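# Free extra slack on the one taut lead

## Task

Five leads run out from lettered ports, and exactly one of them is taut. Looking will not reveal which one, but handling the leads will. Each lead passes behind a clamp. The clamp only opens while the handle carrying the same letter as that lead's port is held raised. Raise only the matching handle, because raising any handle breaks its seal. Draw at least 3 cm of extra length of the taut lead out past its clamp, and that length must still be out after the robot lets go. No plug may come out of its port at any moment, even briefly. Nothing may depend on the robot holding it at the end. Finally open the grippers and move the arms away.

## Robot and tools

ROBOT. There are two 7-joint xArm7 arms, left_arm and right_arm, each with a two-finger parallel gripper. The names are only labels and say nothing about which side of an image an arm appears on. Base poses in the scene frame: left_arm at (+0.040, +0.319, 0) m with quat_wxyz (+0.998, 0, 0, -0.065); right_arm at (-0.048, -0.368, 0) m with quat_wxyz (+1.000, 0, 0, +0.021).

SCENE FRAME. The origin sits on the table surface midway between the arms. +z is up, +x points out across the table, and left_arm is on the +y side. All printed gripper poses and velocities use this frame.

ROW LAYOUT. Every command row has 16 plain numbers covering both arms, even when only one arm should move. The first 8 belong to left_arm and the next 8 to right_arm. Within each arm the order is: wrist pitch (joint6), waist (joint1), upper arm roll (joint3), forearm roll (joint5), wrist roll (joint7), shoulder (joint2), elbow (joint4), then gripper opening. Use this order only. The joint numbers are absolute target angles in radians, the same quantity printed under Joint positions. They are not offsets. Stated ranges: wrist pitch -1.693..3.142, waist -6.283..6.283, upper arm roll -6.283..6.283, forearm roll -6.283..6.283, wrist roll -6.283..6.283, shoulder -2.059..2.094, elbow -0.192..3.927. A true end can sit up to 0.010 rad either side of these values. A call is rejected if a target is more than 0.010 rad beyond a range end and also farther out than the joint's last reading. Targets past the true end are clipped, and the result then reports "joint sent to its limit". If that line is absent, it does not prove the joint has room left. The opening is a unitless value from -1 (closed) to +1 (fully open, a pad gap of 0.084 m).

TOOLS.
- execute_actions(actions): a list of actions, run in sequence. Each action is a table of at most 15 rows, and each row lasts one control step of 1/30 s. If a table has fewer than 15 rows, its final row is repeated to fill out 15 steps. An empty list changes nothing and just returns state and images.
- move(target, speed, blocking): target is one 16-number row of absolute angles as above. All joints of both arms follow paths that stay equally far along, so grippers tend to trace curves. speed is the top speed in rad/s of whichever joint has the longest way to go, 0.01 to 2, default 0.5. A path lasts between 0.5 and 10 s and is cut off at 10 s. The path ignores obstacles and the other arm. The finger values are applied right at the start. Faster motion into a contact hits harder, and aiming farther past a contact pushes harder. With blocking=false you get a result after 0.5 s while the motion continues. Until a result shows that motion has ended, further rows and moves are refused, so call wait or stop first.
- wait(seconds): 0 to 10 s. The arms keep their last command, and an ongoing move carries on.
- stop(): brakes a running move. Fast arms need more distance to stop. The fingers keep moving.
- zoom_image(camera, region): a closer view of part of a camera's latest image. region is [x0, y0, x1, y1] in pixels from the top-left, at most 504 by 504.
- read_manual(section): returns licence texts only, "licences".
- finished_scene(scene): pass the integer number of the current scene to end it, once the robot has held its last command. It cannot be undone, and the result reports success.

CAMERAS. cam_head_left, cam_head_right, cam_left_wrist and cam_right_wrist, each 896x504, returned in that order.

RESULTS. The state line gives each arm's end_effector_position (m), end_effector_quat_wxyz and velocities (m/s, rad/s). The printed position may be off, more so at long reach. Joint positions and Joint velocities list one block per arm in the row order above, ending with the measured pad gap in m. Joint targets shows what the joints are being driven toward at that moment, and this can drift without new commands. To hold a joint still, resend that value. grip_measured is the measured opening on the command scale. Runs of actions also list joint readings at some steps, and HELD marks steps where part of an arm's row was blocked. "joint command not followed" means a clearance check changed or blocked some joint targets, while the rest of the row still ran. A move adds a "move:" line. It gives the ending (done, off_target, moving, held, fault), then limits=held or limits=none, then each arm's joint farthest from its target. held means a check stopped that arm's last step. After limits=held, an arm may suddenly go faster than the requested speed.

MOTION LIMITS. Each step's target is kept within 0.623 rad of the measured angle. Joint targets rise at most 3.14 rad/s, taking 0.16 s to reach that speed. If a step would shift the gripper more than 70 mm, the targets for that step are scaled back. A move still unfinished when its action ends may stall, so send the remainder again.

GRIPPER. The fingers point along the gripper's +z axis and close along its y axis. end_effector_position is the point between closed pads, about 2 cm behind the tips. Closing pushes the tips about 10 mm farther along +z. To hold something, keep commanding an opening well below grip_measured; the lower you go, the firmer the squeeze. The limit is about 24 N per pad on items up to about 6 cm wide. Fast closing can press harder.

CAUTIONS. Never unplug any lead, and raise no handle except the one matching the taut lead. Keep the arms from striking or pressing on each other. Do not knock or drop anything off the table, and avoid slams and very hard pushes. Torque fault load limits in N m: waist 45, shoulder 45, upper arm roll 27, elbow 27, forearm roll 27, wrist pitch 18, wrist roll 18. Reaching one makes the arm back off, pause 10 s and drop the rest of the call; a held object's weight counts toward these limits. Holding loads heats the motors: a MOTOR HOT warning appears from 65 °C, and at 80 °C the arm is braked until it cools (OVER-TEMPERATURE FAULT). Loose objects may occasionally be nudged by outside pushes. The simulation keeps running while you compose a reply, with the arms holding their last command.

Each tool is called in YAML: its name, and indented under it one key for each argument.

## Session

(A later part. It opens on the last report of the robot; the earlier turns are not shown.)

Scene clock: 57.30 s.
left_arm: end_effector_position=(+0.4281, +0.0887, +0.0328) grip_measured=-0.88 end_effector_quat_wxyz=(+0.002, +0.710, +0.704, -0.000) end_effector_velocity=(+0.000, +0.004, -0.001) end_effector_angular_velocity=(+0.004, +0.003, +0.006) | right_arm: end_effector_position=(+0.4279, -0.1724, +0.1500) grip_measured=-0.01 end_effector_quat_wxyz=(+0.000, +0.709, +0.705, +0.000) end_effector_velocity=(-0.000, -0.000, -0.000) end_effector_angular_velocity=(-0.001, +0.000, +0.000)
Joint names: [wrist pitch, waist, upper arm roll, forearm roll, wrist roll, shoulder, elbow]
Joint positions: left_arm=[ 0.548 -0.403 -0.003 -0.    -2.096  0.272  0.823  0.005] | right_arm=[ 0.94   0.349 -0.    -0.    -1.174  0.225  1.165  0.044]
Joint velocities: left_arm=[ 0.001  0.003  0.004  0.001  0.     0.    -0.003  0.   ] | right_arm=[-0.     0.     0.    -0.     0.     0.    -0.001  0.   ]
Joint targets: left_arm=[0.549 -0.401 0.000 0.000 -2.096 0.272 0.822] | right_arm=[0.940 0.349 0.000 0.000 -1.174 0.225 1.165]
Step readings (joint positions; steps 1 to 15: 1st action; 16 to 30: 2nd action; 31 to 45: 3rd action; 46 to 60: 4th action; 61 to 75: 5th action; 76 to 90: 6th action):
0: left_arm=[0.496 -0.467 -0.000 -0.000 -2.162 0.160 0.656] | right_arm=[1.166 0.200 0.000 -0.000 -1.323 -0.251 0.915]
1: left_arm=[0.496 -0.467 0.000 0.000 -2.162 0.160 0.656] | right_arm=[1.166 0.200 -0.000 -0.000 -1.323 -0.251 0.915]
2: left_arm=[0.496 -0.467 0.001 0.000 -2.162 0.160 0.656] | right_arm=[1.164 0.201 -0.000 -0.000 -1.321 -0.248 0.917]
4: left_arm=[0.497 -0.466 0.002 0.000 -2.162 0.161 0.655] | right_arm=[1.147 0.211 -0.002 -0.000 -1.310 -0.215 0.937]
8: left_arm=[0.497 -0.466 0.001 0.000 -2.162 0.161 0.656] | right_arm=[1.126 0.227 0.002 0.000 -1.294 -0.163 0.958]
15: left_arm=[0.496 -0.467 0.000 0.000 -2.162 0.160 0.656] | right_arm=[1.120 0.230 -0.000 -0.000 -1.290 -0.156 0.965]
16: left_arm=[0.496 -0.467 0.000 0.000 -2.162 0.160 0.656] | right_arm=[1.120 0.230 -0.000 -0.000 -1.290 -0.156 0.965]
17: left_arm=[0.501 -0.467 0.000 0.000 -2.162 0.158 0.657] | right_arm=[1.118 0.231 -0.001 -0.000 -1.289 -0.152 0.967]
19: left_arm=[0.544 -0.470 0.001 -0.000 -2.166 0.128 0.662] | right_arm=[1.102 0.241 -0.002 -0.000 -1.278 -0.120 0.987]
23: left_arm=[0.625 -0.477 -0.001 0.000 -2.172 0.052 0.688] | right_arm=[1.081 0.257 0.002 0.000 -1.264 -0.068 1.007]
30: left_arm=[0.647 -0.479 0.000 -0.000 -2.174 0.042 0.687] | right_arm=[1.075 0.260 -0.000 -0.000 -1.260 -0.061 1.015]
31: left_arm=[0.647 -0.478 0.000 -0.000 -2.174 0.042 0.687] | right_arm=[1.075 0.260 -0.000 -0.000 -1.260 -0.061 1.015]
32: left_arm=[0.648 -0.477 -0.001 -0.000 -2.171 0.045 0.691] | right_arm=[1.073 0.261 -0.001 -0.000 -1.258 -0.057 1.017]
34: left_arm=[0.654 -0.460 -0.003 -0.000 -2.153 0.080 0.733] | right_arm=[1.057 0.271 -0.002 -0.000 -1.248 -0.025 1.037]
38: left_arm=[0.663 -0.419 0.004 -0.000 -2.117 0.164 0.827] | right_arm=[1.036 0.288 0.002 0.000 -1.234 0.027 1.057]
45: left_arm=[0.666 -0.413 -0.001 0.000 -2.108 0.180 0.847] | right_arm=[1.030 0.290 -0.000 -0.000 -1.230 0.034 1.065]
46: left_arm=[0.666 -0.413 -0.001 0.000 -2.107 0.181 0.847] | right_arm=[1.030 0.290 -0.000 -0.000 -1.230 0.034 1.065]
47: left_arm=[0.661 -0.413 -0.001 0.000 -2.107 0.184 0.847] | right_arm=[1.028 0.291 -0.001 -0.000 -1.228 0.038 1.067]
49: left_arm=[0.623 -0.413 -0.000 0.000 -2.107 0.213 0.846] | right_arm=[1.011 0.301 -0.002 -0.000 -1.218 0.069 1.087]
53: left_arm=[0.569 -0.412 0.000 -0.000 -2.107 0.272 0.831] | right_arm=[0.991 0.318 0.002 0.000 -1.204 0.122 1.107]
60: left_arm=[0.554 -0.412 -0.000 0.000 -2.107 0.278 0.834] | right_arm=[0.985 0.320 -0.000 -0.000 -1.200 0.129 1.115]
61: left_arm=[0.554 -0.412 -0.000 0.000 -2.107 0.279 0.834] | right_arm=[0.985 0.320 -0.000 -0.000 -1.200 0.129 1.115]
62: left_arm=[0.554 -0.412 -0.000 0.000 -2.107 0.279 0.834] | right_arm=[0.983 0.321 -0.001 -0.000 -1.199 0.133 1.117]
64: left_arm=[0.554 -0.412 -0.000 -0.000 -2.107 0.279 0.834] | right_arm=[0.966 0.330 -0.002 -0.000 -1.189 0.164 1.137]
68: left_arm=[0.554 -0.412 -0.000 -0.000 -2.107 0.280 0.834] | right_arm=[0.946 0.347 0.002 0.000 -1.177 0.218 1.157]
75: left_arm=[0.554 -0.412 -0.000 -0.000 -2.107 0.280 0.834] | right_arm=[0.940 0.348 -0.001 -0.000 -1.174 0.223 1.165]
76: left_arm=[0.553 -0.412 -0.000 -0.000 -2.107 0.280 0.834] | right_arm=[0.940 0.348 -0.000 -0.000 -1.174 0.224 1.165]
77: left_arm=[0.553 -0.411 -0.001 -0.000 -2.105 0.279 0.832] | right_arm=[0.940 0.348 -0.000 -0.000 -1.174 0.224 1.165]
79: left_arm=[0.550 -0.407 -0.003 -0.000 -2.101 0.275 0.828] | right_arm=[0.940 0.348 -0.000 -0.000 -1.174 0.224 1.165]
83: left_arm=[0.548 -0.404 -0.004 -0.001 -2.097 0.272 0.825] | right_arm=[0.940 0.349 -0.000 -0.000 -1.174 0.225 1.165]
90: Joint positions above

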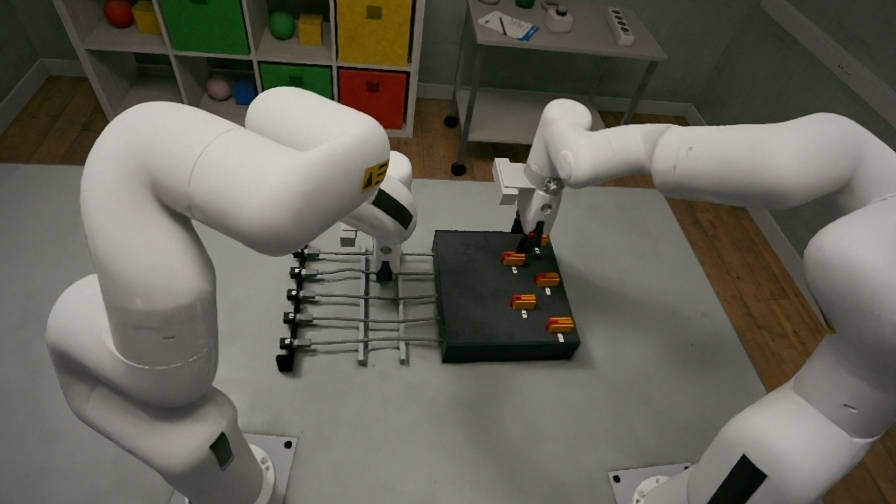

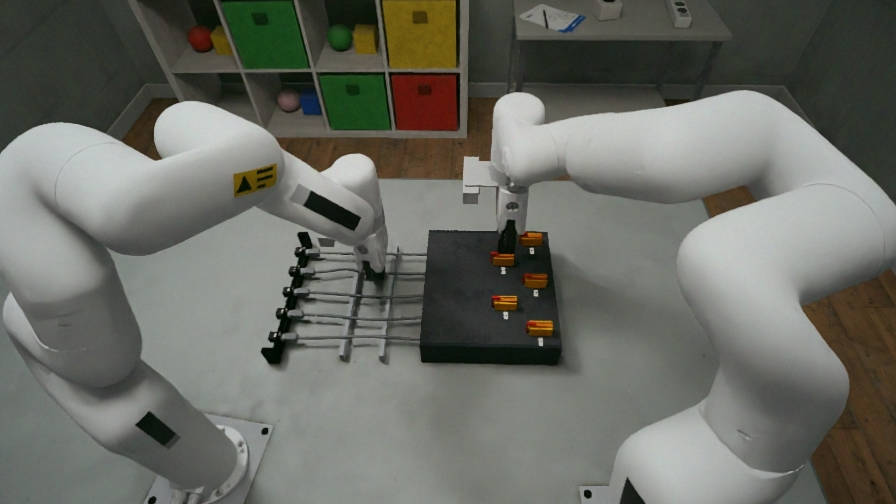

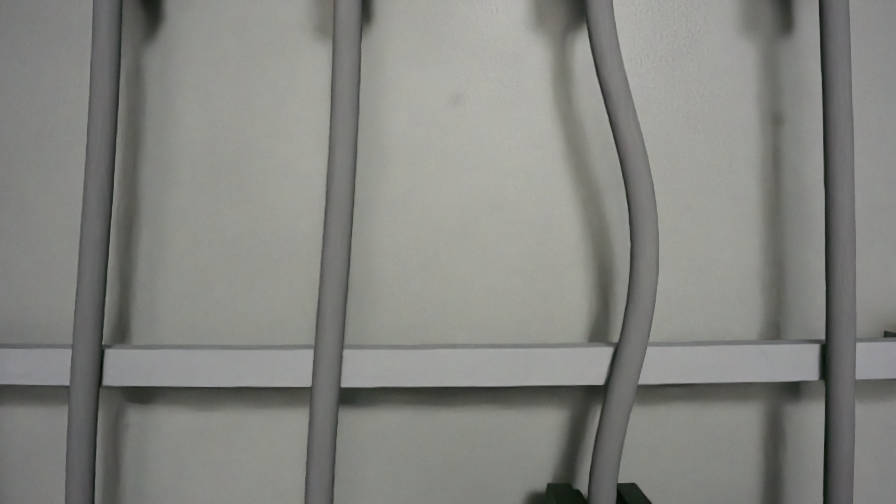

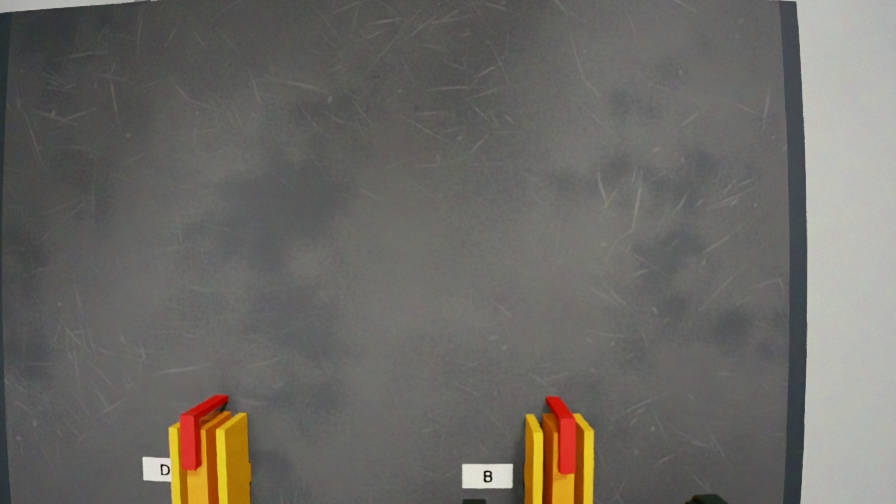

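execute_actions:
  actions:
    - [[0.5494,-0.4009,0,0,-2.096,0.2722,0.8216,-0.95,0.84,0.3486,0,0,-1.174,0.284,1.124,-0.2]]
    - [[0.5494,-0.4009,0,0,-2.096,0.2722,0.8216,-0.95,0.7909,0.3486,0,0,-1.174,0.3154,1.1063,-0.3]]
    - [[0.5494,-0.4009,0,0,-2.096,0.2722,0.8216,-0.95,0.7909,0.3486,0,0,-1.174,0.3154,1.1063,-1]]
    - [[0.5494,-0.4009,0,0,-2.096,0.2722,0.8216,-0.95,0.8139,0.3486,0,0,-1.174,0.2994,1.1133,-1]]

Scene clock: 72.43 s.
left_arm: end_effector_position=(+0.4277, +0.0905, +0.0320) grip_measured=-0.88 end_effector_quat_wxyz=(+0.000, +0.710, +0.705, -0.000) end_effector_velocity=(+0.000, -0.000, +0.000) end_effector_angular_velocity=(-0.000, -0.001, -0.001) | right_arm: end_effector_position=(+0.4282, -0.1732, +0.1006) grip_measured=-0.75 end_effector_quat_wxyz=(+0.000, +0.710, +0.704, -0.000) end_effector_velocity=(-0.000, +0.000, +0.000) end_effector_angular_velocity=(+0.000, +0.000, -0.000)
Joint names: [wrist pitch, waist, upper arm roll, forearm roll, wrist roll, shoulder, elbow]
Joint positions: left_arm=[ 0.549 -0.401 -0.002  0.    -2.096  0.272  0.822  0.005] | right_arm=[ 0.813  0.348 -0.001 -0.    -1.174  0.3    1.113  0.011]
Joint velocities: left_arm=[-0.001 -0.     0.    -0.     0.001 -0.    -0.    -0.   ] | right_arm=[ 0.001  0.    -0.     0.     0.    -0.     0.     0.   ]
Joint targets: left_arm=[0.549 -0.401 0.000 0.000 -2.096 0.272 0.822] | right_arm=[0.814 0.349 0.000 0.000 -1.174 0.299 1.113]
Step readings (joint positions; steps 1 to 15: 1st action; 16 to 30: 2nd action; 31 to 45: 3rd action; 46 to 60: 4th action):
0: left_arm=[0.549 -0.401 -0.002 -0.000 -2.096 0.272 0.822] | right_arm=[0.940 0.349 0.000 0.000 -1.174 0.225 1.165]
1: left_arm=[0.549 -0.401 -0.002 -0.000 -2.096 0.272 0.822] | right_arm=[0.940 0.349 0.000 -0.000 -1.174 0.225 1.165]
2: left_arm=[0.549 -0.401 -0.002 -0.000 -2.096 0.272 0.822] | right_arm=[0.935 0.349 -0.000 0.000 -1.174 0.227 1.164]
4: left_arm=[0.549 -0.401 -0.002 -0.000 -2.096 0.272 0.822] | right_arm=[0.899 0.349 -0.000 0.000 -1.174 0.244 1.153]
8: left_arm=[0.549 -0.401 -0.002 0.000 -2.096 0.272 0.822] | right_arm=[0.853 0.349 0.000 -0.000 -1.174 0.281 1.124]
15: left_arm=[0.549 -0.401 -0.002 0.000 -2.096 0.272 0.822] | right_arm=[0.841 0.349 -0.000 0.000 -1.174 0.283 1.125]
16: left_arm=[0.549 -0.401 -0.002 0.000 -2.096 0.272 0.822] | right_arm=[0.840 0.349 -0.000 0.000 -1.174 0.283 1.125]
17: left_arm=[0.549 -0.401 -0.002 0.000 -2.096 0.272 0.822] | right_arm=[0.835 0.349 -0.000 0.000 -1.174 0.285 1.124]
19: left_arm=[0.549 -0.401 -0.002 0.000 -2.096 0.272 0.822] | right_arm=[0.815 0.349 -0.000 0.000 -1.174 0.297 1.117]
23: left_arm=[0.549 -0.401 -0.002 -0.000 -2.096 0.272 0.822] | right_arm=[0.796 0.349 0.000 -0.000 -1.174 0.314 1.106]
30: left_arm=[0.549 -0.401 -0.002 0.000 -2.096 0.272 0.822] | right_arm=[0.791 0.349 -0.000 0.000 -1.174 0.315 1.107]
31: left_arm=[0.549 -0.401 -0.002 0.000 -2.096 0.272 0.822] | right_arm=[0.791 0.349 -0.000 0.000 -1.174 0.315 1.107]
32: left_arm=[0.549 -0.401 -0.002 -0.000 -2.096 0.272 0.822] | right_arm=[0.791 0.349 -0.000 0.000 -1.174 0.315 1.107]
34: left_arm=[0.549 -0.401 -0.002 0.000 -2.096 0.272 0.822] | right_arm=[0.790 0.349 -0.000 -0.000 -1.174 0.315 1.107]
38: left_arm=[0.549 -0.401 -0.002 0.000 -2.096 0.272 0.822] | right_arm=[0.789 0.348 -0.000 -0.000 -1.175 0.316 1.107]
45: left_arm=[0.549 -0.401 -0.002 0.000 -2.096 0.272 0.822] | right_arm=[0.790 0.348 -0.000 -0.000 -1.174 0.316 1.107]
46: left_arm=[0.549 -0.401 -0.002 0.000 -2.096 0.272 0.822] | right_arm=[0.790 0.348 -0.000 -0.000 -1.174 0.316 1.107]
47: left_arm=[0.549 -0.401 -0.002 0.000 -2.096 0.272 0.822] | right_arm=[0.792 0.348 -0.000 -0.000 -1.174 0.315 1.108]
49: left_arm=[0.549 -0.401 -0.002 0.000 -2.096 0.272 0.822] | right_arm=[0.800 0.348 -0.001 -0.000 -1.174 0.310 1.110]
53: left_arm=[0.549 -0.401 -0.002 0.000 -2.096 0.272 0.822] | right_arm=[0.809 0.348 -0.001 -0.000 -1.174 0.303 1.112]
60: Joint positions above

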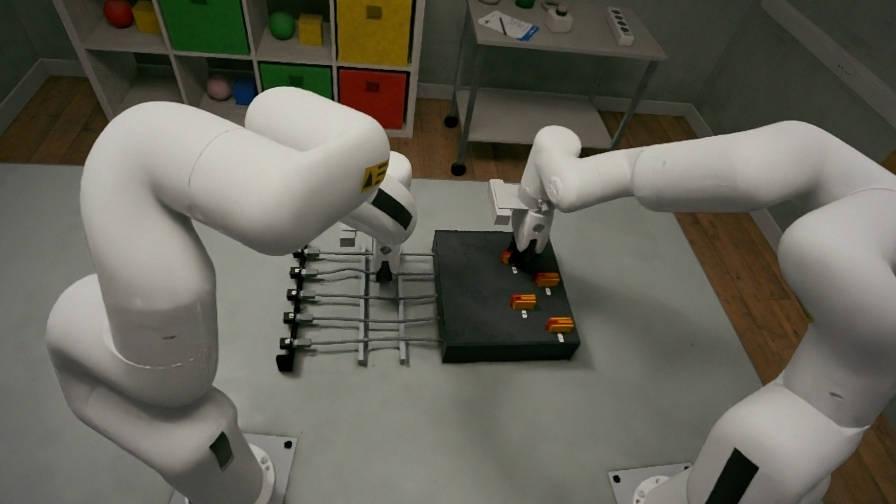

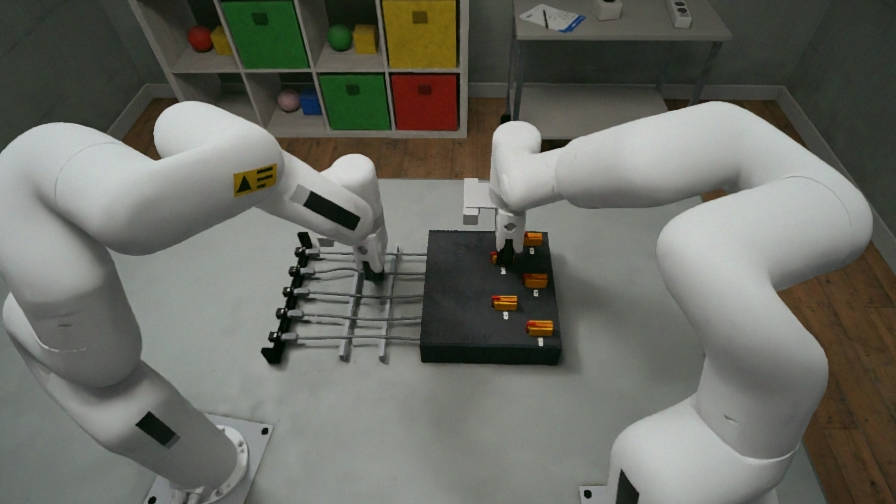

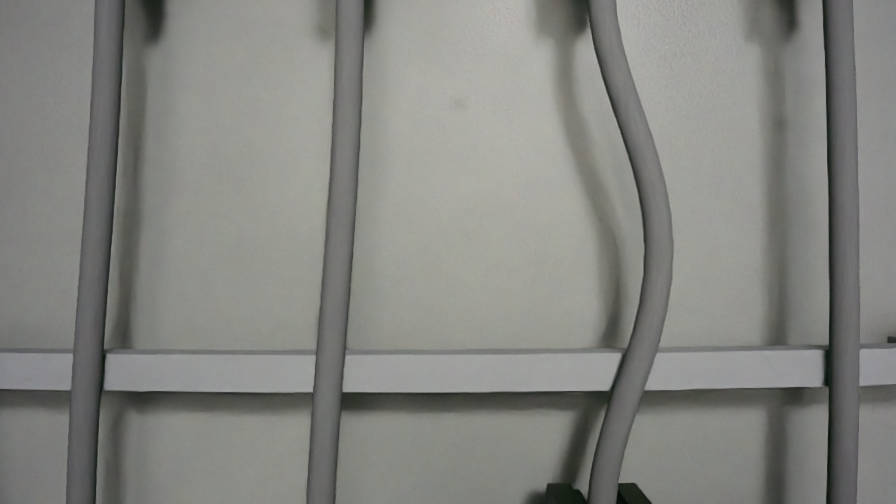

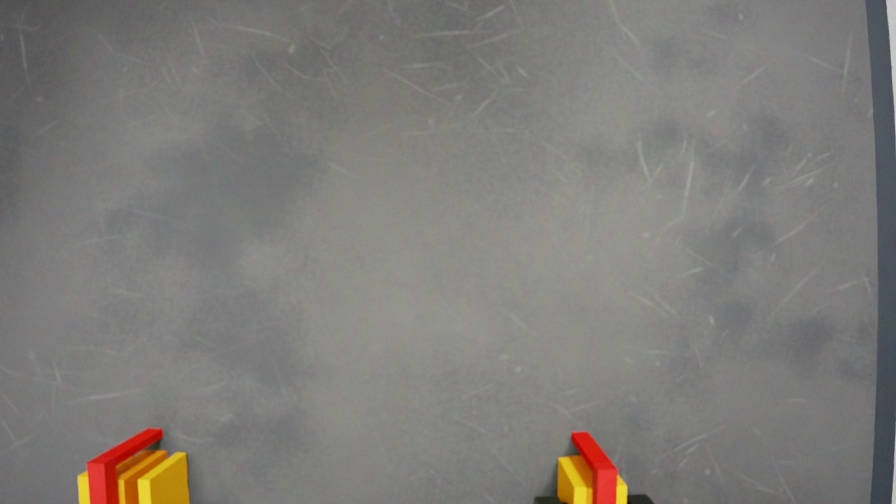

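execute_actions:
  actions:
    - [[0.5494,-0.4009,0,0,-2.096,0.2722,0.8216,-0.95,0.8139,0.3486,0,0,-1.174,0.2994,1.1133,-0.4]]
    - [[0.5494,-0.4009,0,0,-2.096,0.2722,0.8216,-0.95,0.7885,0.347,0,0,-1.176,0.3247,1.1132,-0.4]]
    - [[0.5494,-0.4009,0,0,-2.096,0.2722,0.8216,-0.95,0.7885,0.347,0,0,-1.176,0.3247,1.1132,-1]]
    - [[0.5494,-0.4009,0,0,-2.096,0.2722,0.8216,-0.95,0.7885,0.347,0,0,-1.176,0.3247,1.1132,-1]]
    - [[0.5494,-0.4009,0,0,-2.096,0.2722,0.8216,-0.95,0.8,0.347,0,0,-1.176,0.3167,1.1167,-1]]
    - [[0.5494,-0.4009,0,0,-2.096,0.2722,0.8216,-0.95,0.8115,0.347,0,0,-1.176,0.3087,1.1202,-1]]

Scene clock: 84.60 s.
left_arm: end_effector_position=(+0.4282, +0.0924, +0.0316) grip_measured=-0.88 end_effector_quat_wxyz=(-0.001, +0.708, +0.706, +0.000) end_effector_velocity=(-0.000, -0.007, +0.002) end_effector_angular_velocity=(-0.007, -0.007, -0.011) | right_arm: end_effector_position=(+0.4297, -0.1725, +0.0976) grip_measured=-0.75 end_effector_quat_wxyz=(-0.000, +0.709, +0.705, -0.001) end_effector_velocity=(+0.001, -0.000, +0.002) end_effector_angular_velocity=(+0.001, -0.002, -0.002)
Joint names: [wrist pitch, waist, upper arm roll, forearm roll, wrist roll, shoulder, elbow]
Joint positions: left_arm=[ 0.55  -0.4    0.001  0.    -2.096  0.272  0.821  0.005] | right_arm=[ 0.81   0.347  0.     0.    -1.176  0.311  1.119  0.011]
Joint velocities: left_arm=[-0.004 -0.004 -0.007 -0.002  0.    -0.002  0.004  0.   ] | right_arm=[ 0.002  0.    -0.001  0.001  0.001 -0.002  0.002  0.   ]
Joint targets: left_arm=[0.549 -0.401 0.000 0.000 -2.096 0.272 0.822] | right_arm=[0.811 0.347 0.000 0.000 -1.176 0.309 1.120]
Step readings (joint positions; steps 1 to 15: 1st action; 16 to 30: 2nd action; 31 to 45: 3rd action; 46 to 60: 4th action; 61 to 75: 5th action; 76 to 90: 6th action):
0: left_arm=[0.549 -0.401 -0.001 -0.000 -2.096 0.272 0.822] | right_arm=[0.814 0.349 -0.000 -0.000 -1.174 0.299 1.113]
1: left_arm=[0.549 -0.401 -0.001 -0.000 -2.096 0.272 0.822] | right_arm=[0.814 0.349 -0.000 -0.000 -1.174 0.299 1.113]
2: left_arm=[0.549 -0.401 -0.001 0.000 -2.096 0.272 0.822] | right_arm=[0.814 0.349 0.001 0.001 -1.174 0.300 1.113]
4: left_arm=[0.549 -0.401 -0.001 -0.000 -2.096 0.272 0.822] | right_arm=[0.815 0.352 0.007 0.002 -1.173 0.301 1.110]
8: left_arm=[0.549 -0.401 -0.001 -0.000 -2.096 0.272 0.822] | right_arm=[0.815 0.351 0.005 0.001 -1.174 0.301 1.111]
15: left_arm=[0.549 -0.401 -0.001 -0.000 -2.096 0.272 0.822] | right_arm=[0.814 0.349 0.001 0.000 -1.174 0.300 1.113]
16: left_arm=[0.549 -0.401 -0.001 0.000 -2.096 0.272 0.822] | right_arm=[0.814 0.349 0.001 0.000 -1.174 0.300 1.113]
17: left_arm=[0.549 -0.401 -0.001 -0.000 -2.096 0.272 0.822] | right_arm=[0.811 0.349 0.001 0.000 -1.174 0.302 1.114]
19: left_arm=[0.549 -0.401 -0.001 0.000 -2.096 0.272 0.822] | right_arm=[0.800 0.348 0.000 0.000 -1.175 0.312 1.114]
23: left_arm=[0.549 -0.401 -0.001 -0.000 -2.096 0.272 0.822] | right_arm=[0.791 0.347 0.000 0.000 -1.176 0.324 1.112]
30: left_arm=[0.549 -0.401 -0.001 -0.000 -2.096 0.272 0.822] | right_arm=[0.789 0.347 0.000 0.000 -1.176 0.324 1.113]
31: left_arm=[0.549 -0.401 -0.001 -0.000 -2.096 0.272 0.822] | right_arm=[0.789 0.347 0.000 0.000 -1.176 0.324 1.113]
32: left_arm=[0.549 -0.401 -0.001 -0.000 -2.096 0.272 0.822] | right_arm=[0.789 0.347 0.000 0.000 -1.176 0.324 1.113]
34: left_arm=[0.549 -0.401 -0.001 -0.000 -2.096 0.272 0.822] | right_arm=[0.790 0.347 0.001 -0.000 -1.176 0.324 1.112]
38: left_arm=[0.549 -0.401 -0.001 -0.000 -2.096 0.272 0.822] | right_arm=[0.790 0.347 0.001 -0.000 -1.176 0.324 1.112]
45: left_arm=[0.549 -0.401 -0.001 -0.000 -2.096 0.272 0.822] | right_arm=[0.790 0.347 0.000 0.000 -1.176 0.324 1.112]
46: left_arm=[0.549 -0.401 -0.001 -0.000 -2.096 0.272 0.822] | right_arm=[0.790 0.347 0.000 0.000 -1.176 0.324 1.112]
47: left_arm=[0.549 -0.401 -0.001 -0.000 -2.096 0.272 0.822] | right_arm=[0.790 0.347 0.000 0.000 -1.176 0.324 1.112]
49: left_arm=[0.549 -0.401 -0.001 -0.000 -2.096 0.272 0.822] | right_arm=[0.789 0.347 0.000 0.000 -1.176 0.325 1.112]
53: left_arm=[0.549 -0.401 -0.001 -0.000 -2.096 0.272 0.822] | right_arm=[0.789 0.347 0.000 0.000 -1.176 0.325 1.113]
60: left_arm=[0.549 -0.401 -0.001 -0.000 -2.096 0.272 0.822] | right_arm=[0.789 0.347 0.000 0.000 -1.176 0.325 1.113]
61: left_arm=[0.549 -0.401 -0.001 -0.000 -2.096 0.272 0.822] | right_arm=[0.789 0.347 0.000 0.000 -1.176 0.325 1.113]
62: left_arm=[0.549 -0.401 -0.001 -0.000 -2.096 0.272 0.822] | right_arm=[0.790 0.347 0.000 0.000 -1.176 0.324 1.113]
64: left_arm=[0.549 -0.401 -0.001 0.000 -2.096 0.272 0.822] | right_arm=[0.794 0.347 0.000 0.000 -1.176 0.323 1.114]
68: left_arm=[0.550 -0.401 -0.000 0.000 -2.096 0.272 0.821] | right_arm=[0.798 0.347 0.000 0.000 -1.176 0.319 1.116]
75: left_arm=[0.551 -0.399 0.004 0.000 -2.096 0.273 0.819] | right_arm=[0.800 0.347 0.000 0.000 -1.176 0.318 1.116]
76: left_arm=[0.551 -0.399 0.004 0.000 -2.096 0.273 0.820] | right_arm=[0.800 0.347 0.000 0.000 -1.176 0.318 1.116]
77: left_arm=[0.552 -0.399 0.005 0.001 -2.096 0.272 0.819] | right_arm=[0.801 0.347 0.000 0.000 -1.176 0.317 1.117]
79: left_arm=[0.553 -0.397 0.008 0.001 -2.096 0.273 0.818] | right_arm=[0.806 0.347 0.000 0.000 -1.176 0.314 1.118]
83: left_arm=[0.552 -0.398 0.006 0.001 -2.096 0.273 0.818] | right_arm=[0.809 0.347 0.000 0.000 -1.176 0.312 1.119]
90: Joint positions above

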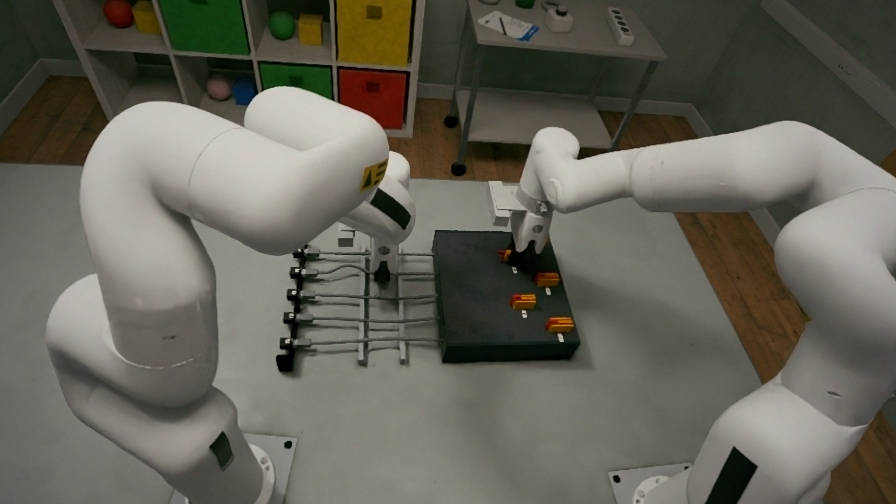

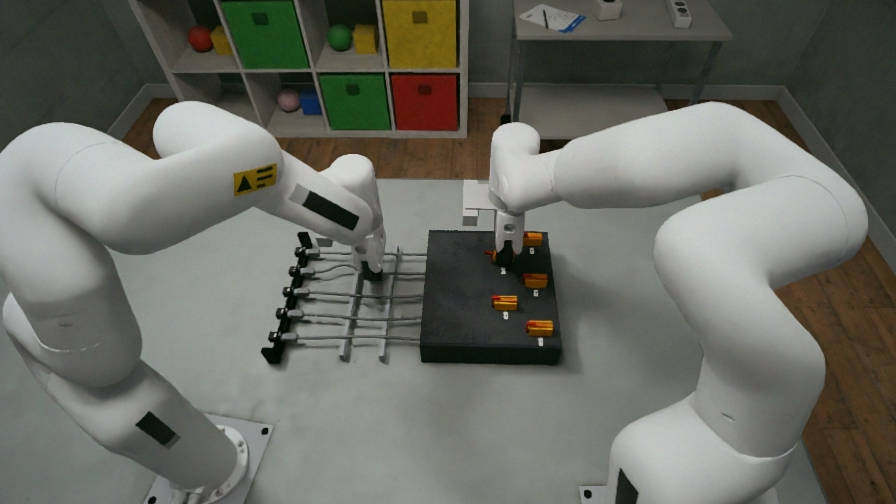

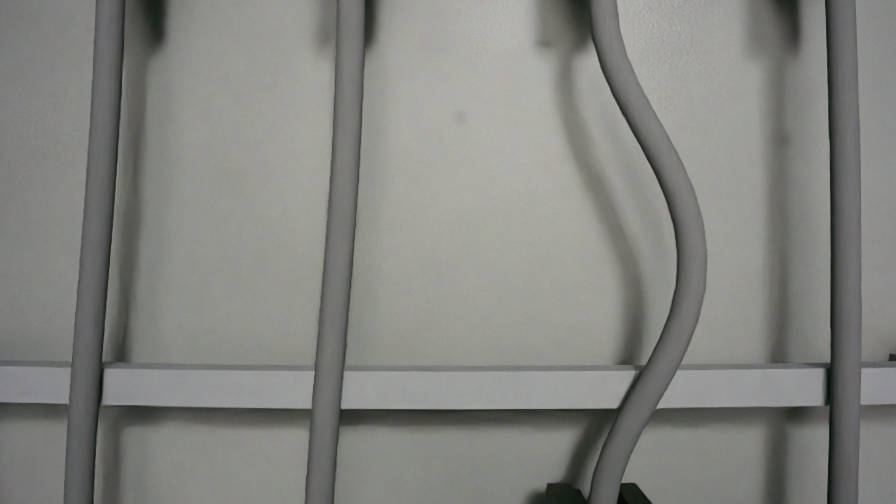

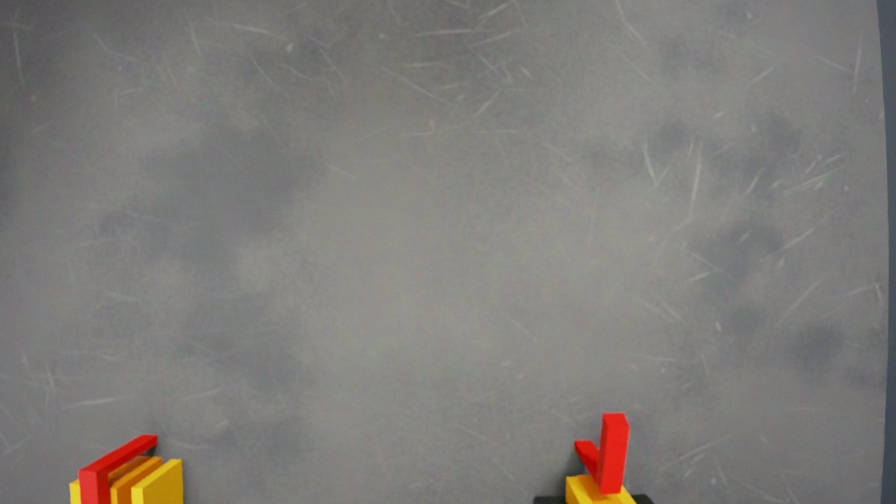

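move:
  target: [0.5966,-0.378,0,0,-2.073,0.207,0.8036,-1,0.8115,0.347,0,0,-1.176,0.3087,1.1202,-1]
  speed: 0.09

move:
  target: [0.5826,-0.321,0,0,-2.016,0.172,0.7546,-1,0.8115,0.347,0,0,-1.176,0.3087,1.1202,-1]
  speed: 0.06

Scene clock: 98.73 s.
left_arm: end_effector_position=(+0.4279, +0.1034, +0.0516) grip_measured=-0.88 end_effector_quat_wxyz=(-0.000, +0.709, +0.705, -0.000) end_effector_velocity=(-0.000, +0.000, +0.000) end_effector_angular_velocity=(+0.000, +0.000, -0.000) | right_arm: end_effector_position=(+0.4301, -0.1724, +0.0991) grip_measured=-0.75 end_effector_quat_wxyz=(-0.000, +0.709, +0.705, -0.000) end_effector_velocity=(+0.000, -0.001, -0.000) end_effector_angular_velocity=(-0.001, -0.000, +0.000)
Joint names: [wrist pitch, waist, upper arm roll, forearm roll, wrist roll, shoulder, elbow]
Joint positions: left_arm=[ 0.597 -0.378 -0.    -0.    -2.073  0.207  0.804  0.005] | right_arm=[ 0.812  0.347 -0.    -0.    -1.176  0.309  1.12   0.011]
Joint velocities: left_arm=[ 0.002  0.     0.    -0.     0.001 -0.001  0.    -0.   ] | right_arm=[-0.     0.    -0.001 -0.001 -0.    -0.    -0.    -0.   ]
Joint targets: left_arm=[0.597 -0.378 0.000 0.000 -2.073 0.207 0.804] | right_arm=[0.811 0.347 0.000 0.000 -1.176 0.309 1.120]
move: done; limits=none; left_arm: farthest joint: the waist, 0.000 radians from its target (0.023 radians at the start); right_arm: farthest joint: the waist, 0.000 radians from its target (0.000 radians at the start)

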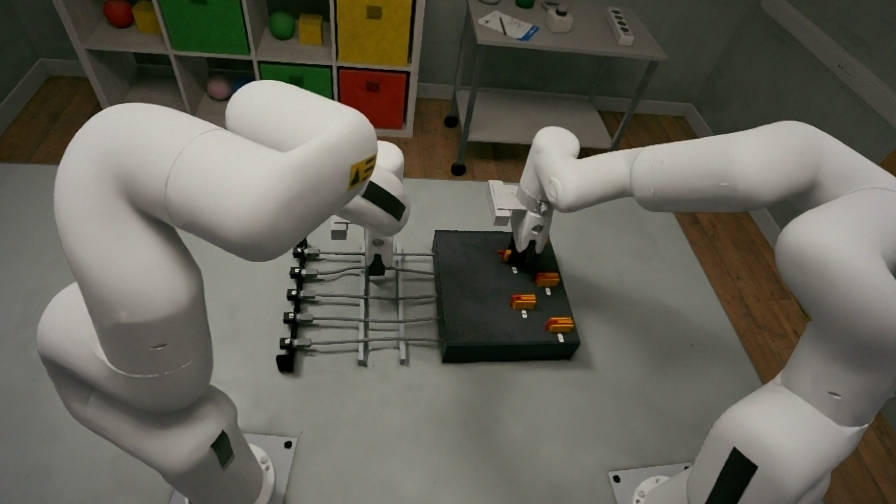

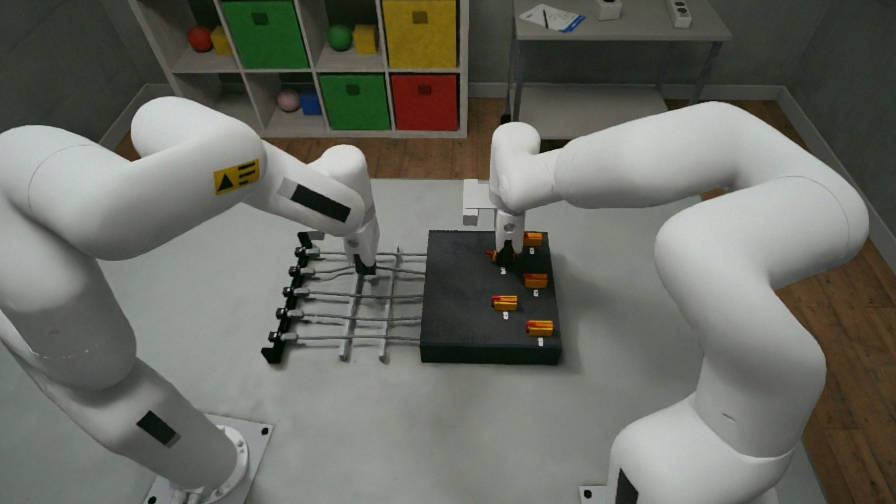

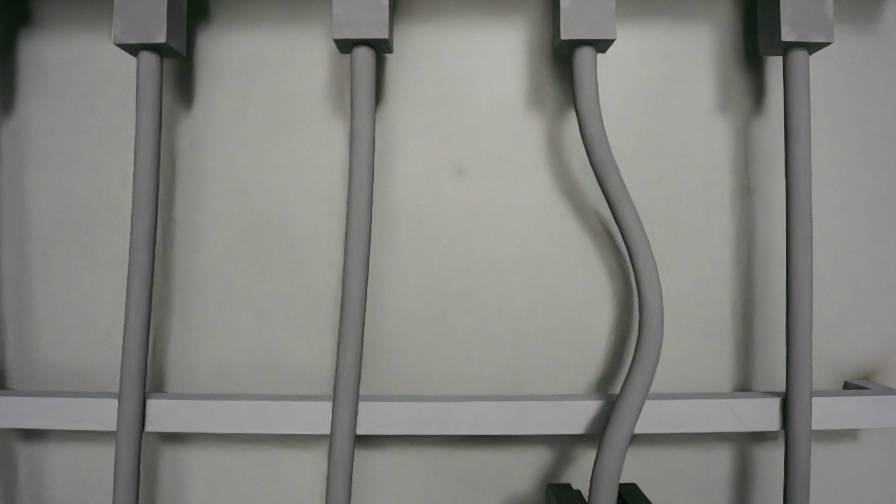

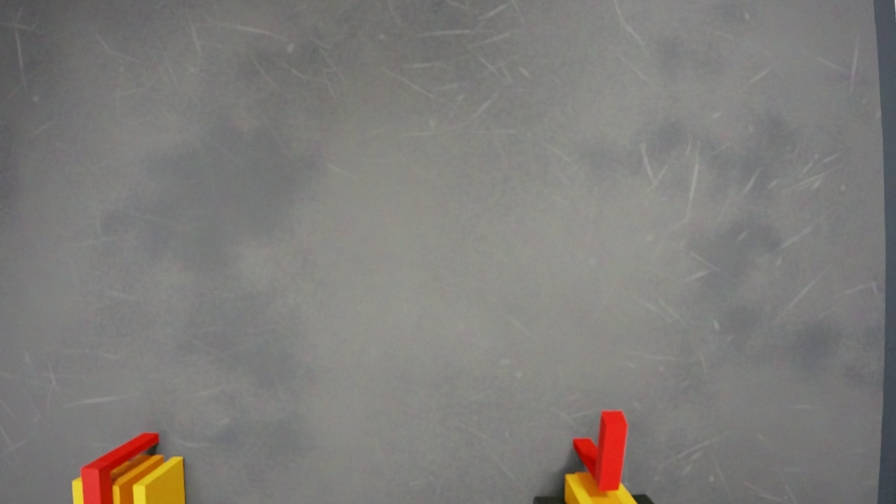

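Scene clock: 100.03 s.
left_arm: end_effector_position=(+0.4277, +0.1317, +0.0517) grip_measured=-0.87 end_effector_quat_wxyz=(-0.000, +0.709, +0.705, -0.000) end_effector_velocity=(-0.000, -0.000, +0.000) end_effector_angular_velocity=(-0.001, -0.000, -0.001) | right_arm: end_effector_position=(+0.4301, -0.1724, +0.0991) grip_measured=-0.75 end_effector_quat_wxyz=(-0.000, +0.709, +0.705, -0.000) end_effector_velocity=(-0.000, -0.001, -0.000) end_effector_angular_velocity=(-0.001, +0.001, +0.000)
Joint names: [wrist pitch, waist, upper arm roll, forearm roll, wrist roll, shoulder, elbow]
Joint positions: left_arm=[ 0.583 -0.321  0.     0.    -2.016  0.172  0.755  0.006] | right_arm=[ 0.812  0.347 -0.    -0.    -1.176  0.309  1.12   0.011]
Joint velocities: left_arm=[-0.     0.001 -0.001 -0.001  0.002 -0.001 -0.001 -0.   ] | right_arm=[-0.    -0.    -0.    -0.001 -0.     0.    -0.001  0.   ]
Joint targets: left_arm=[0.583 -0.321 0.000 0.000 -2.016 0.172 0.755] | right_arm=[0.811 0.347 0.000 0.000 -1.176 0.309 1.120]
move: done; limits=none; left_arm: farthest joint: the waist, 0.000 radians from its target (0.057 radians at the start); right_arm: farthest joint: the waist, 0.000 radians from its target (0.000 radians at the start)

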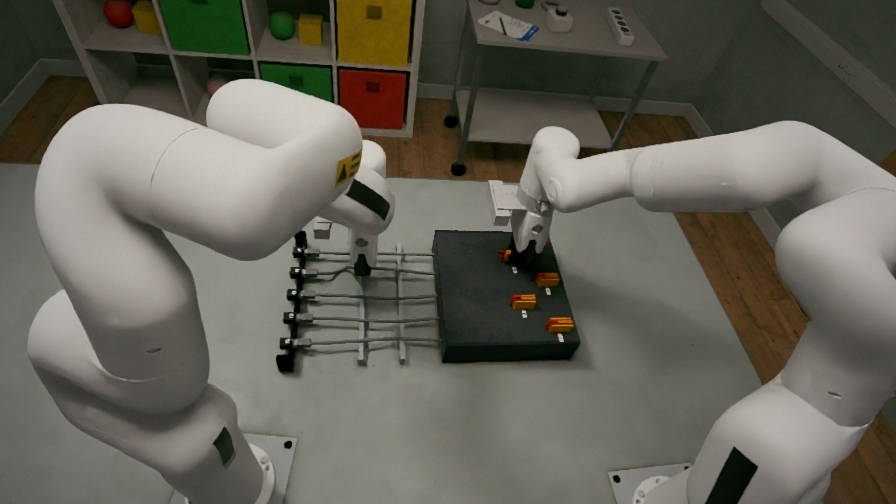

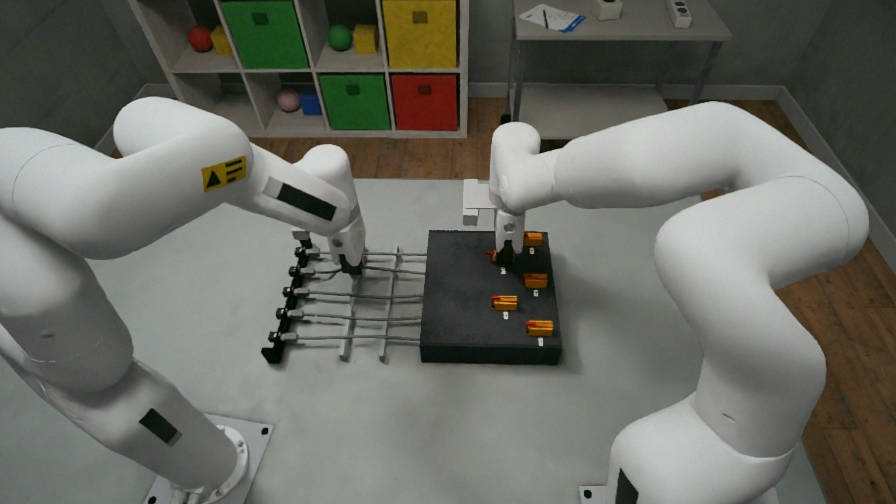

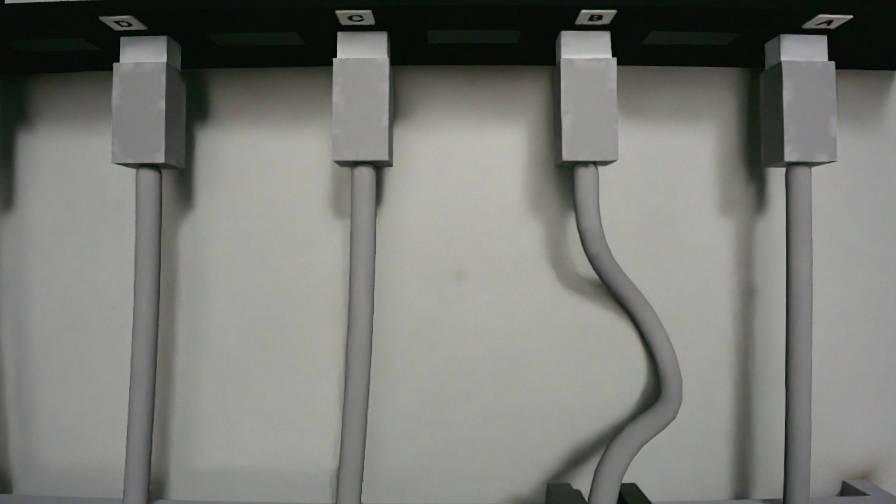

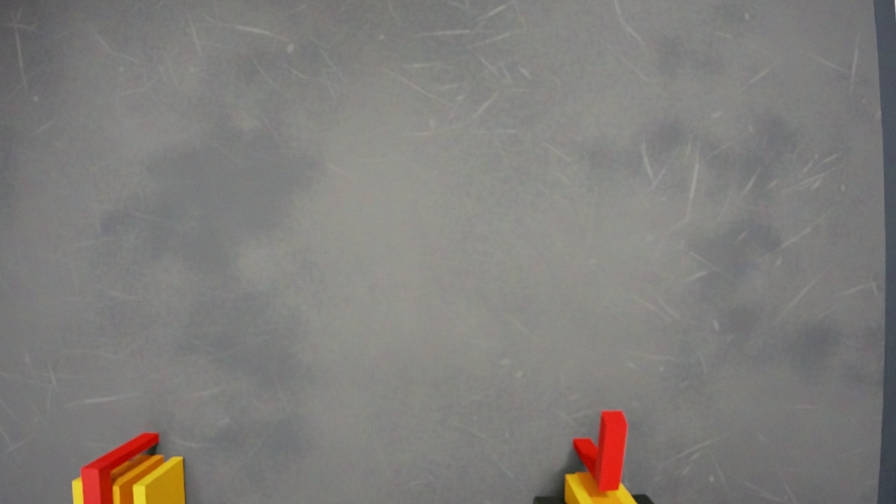

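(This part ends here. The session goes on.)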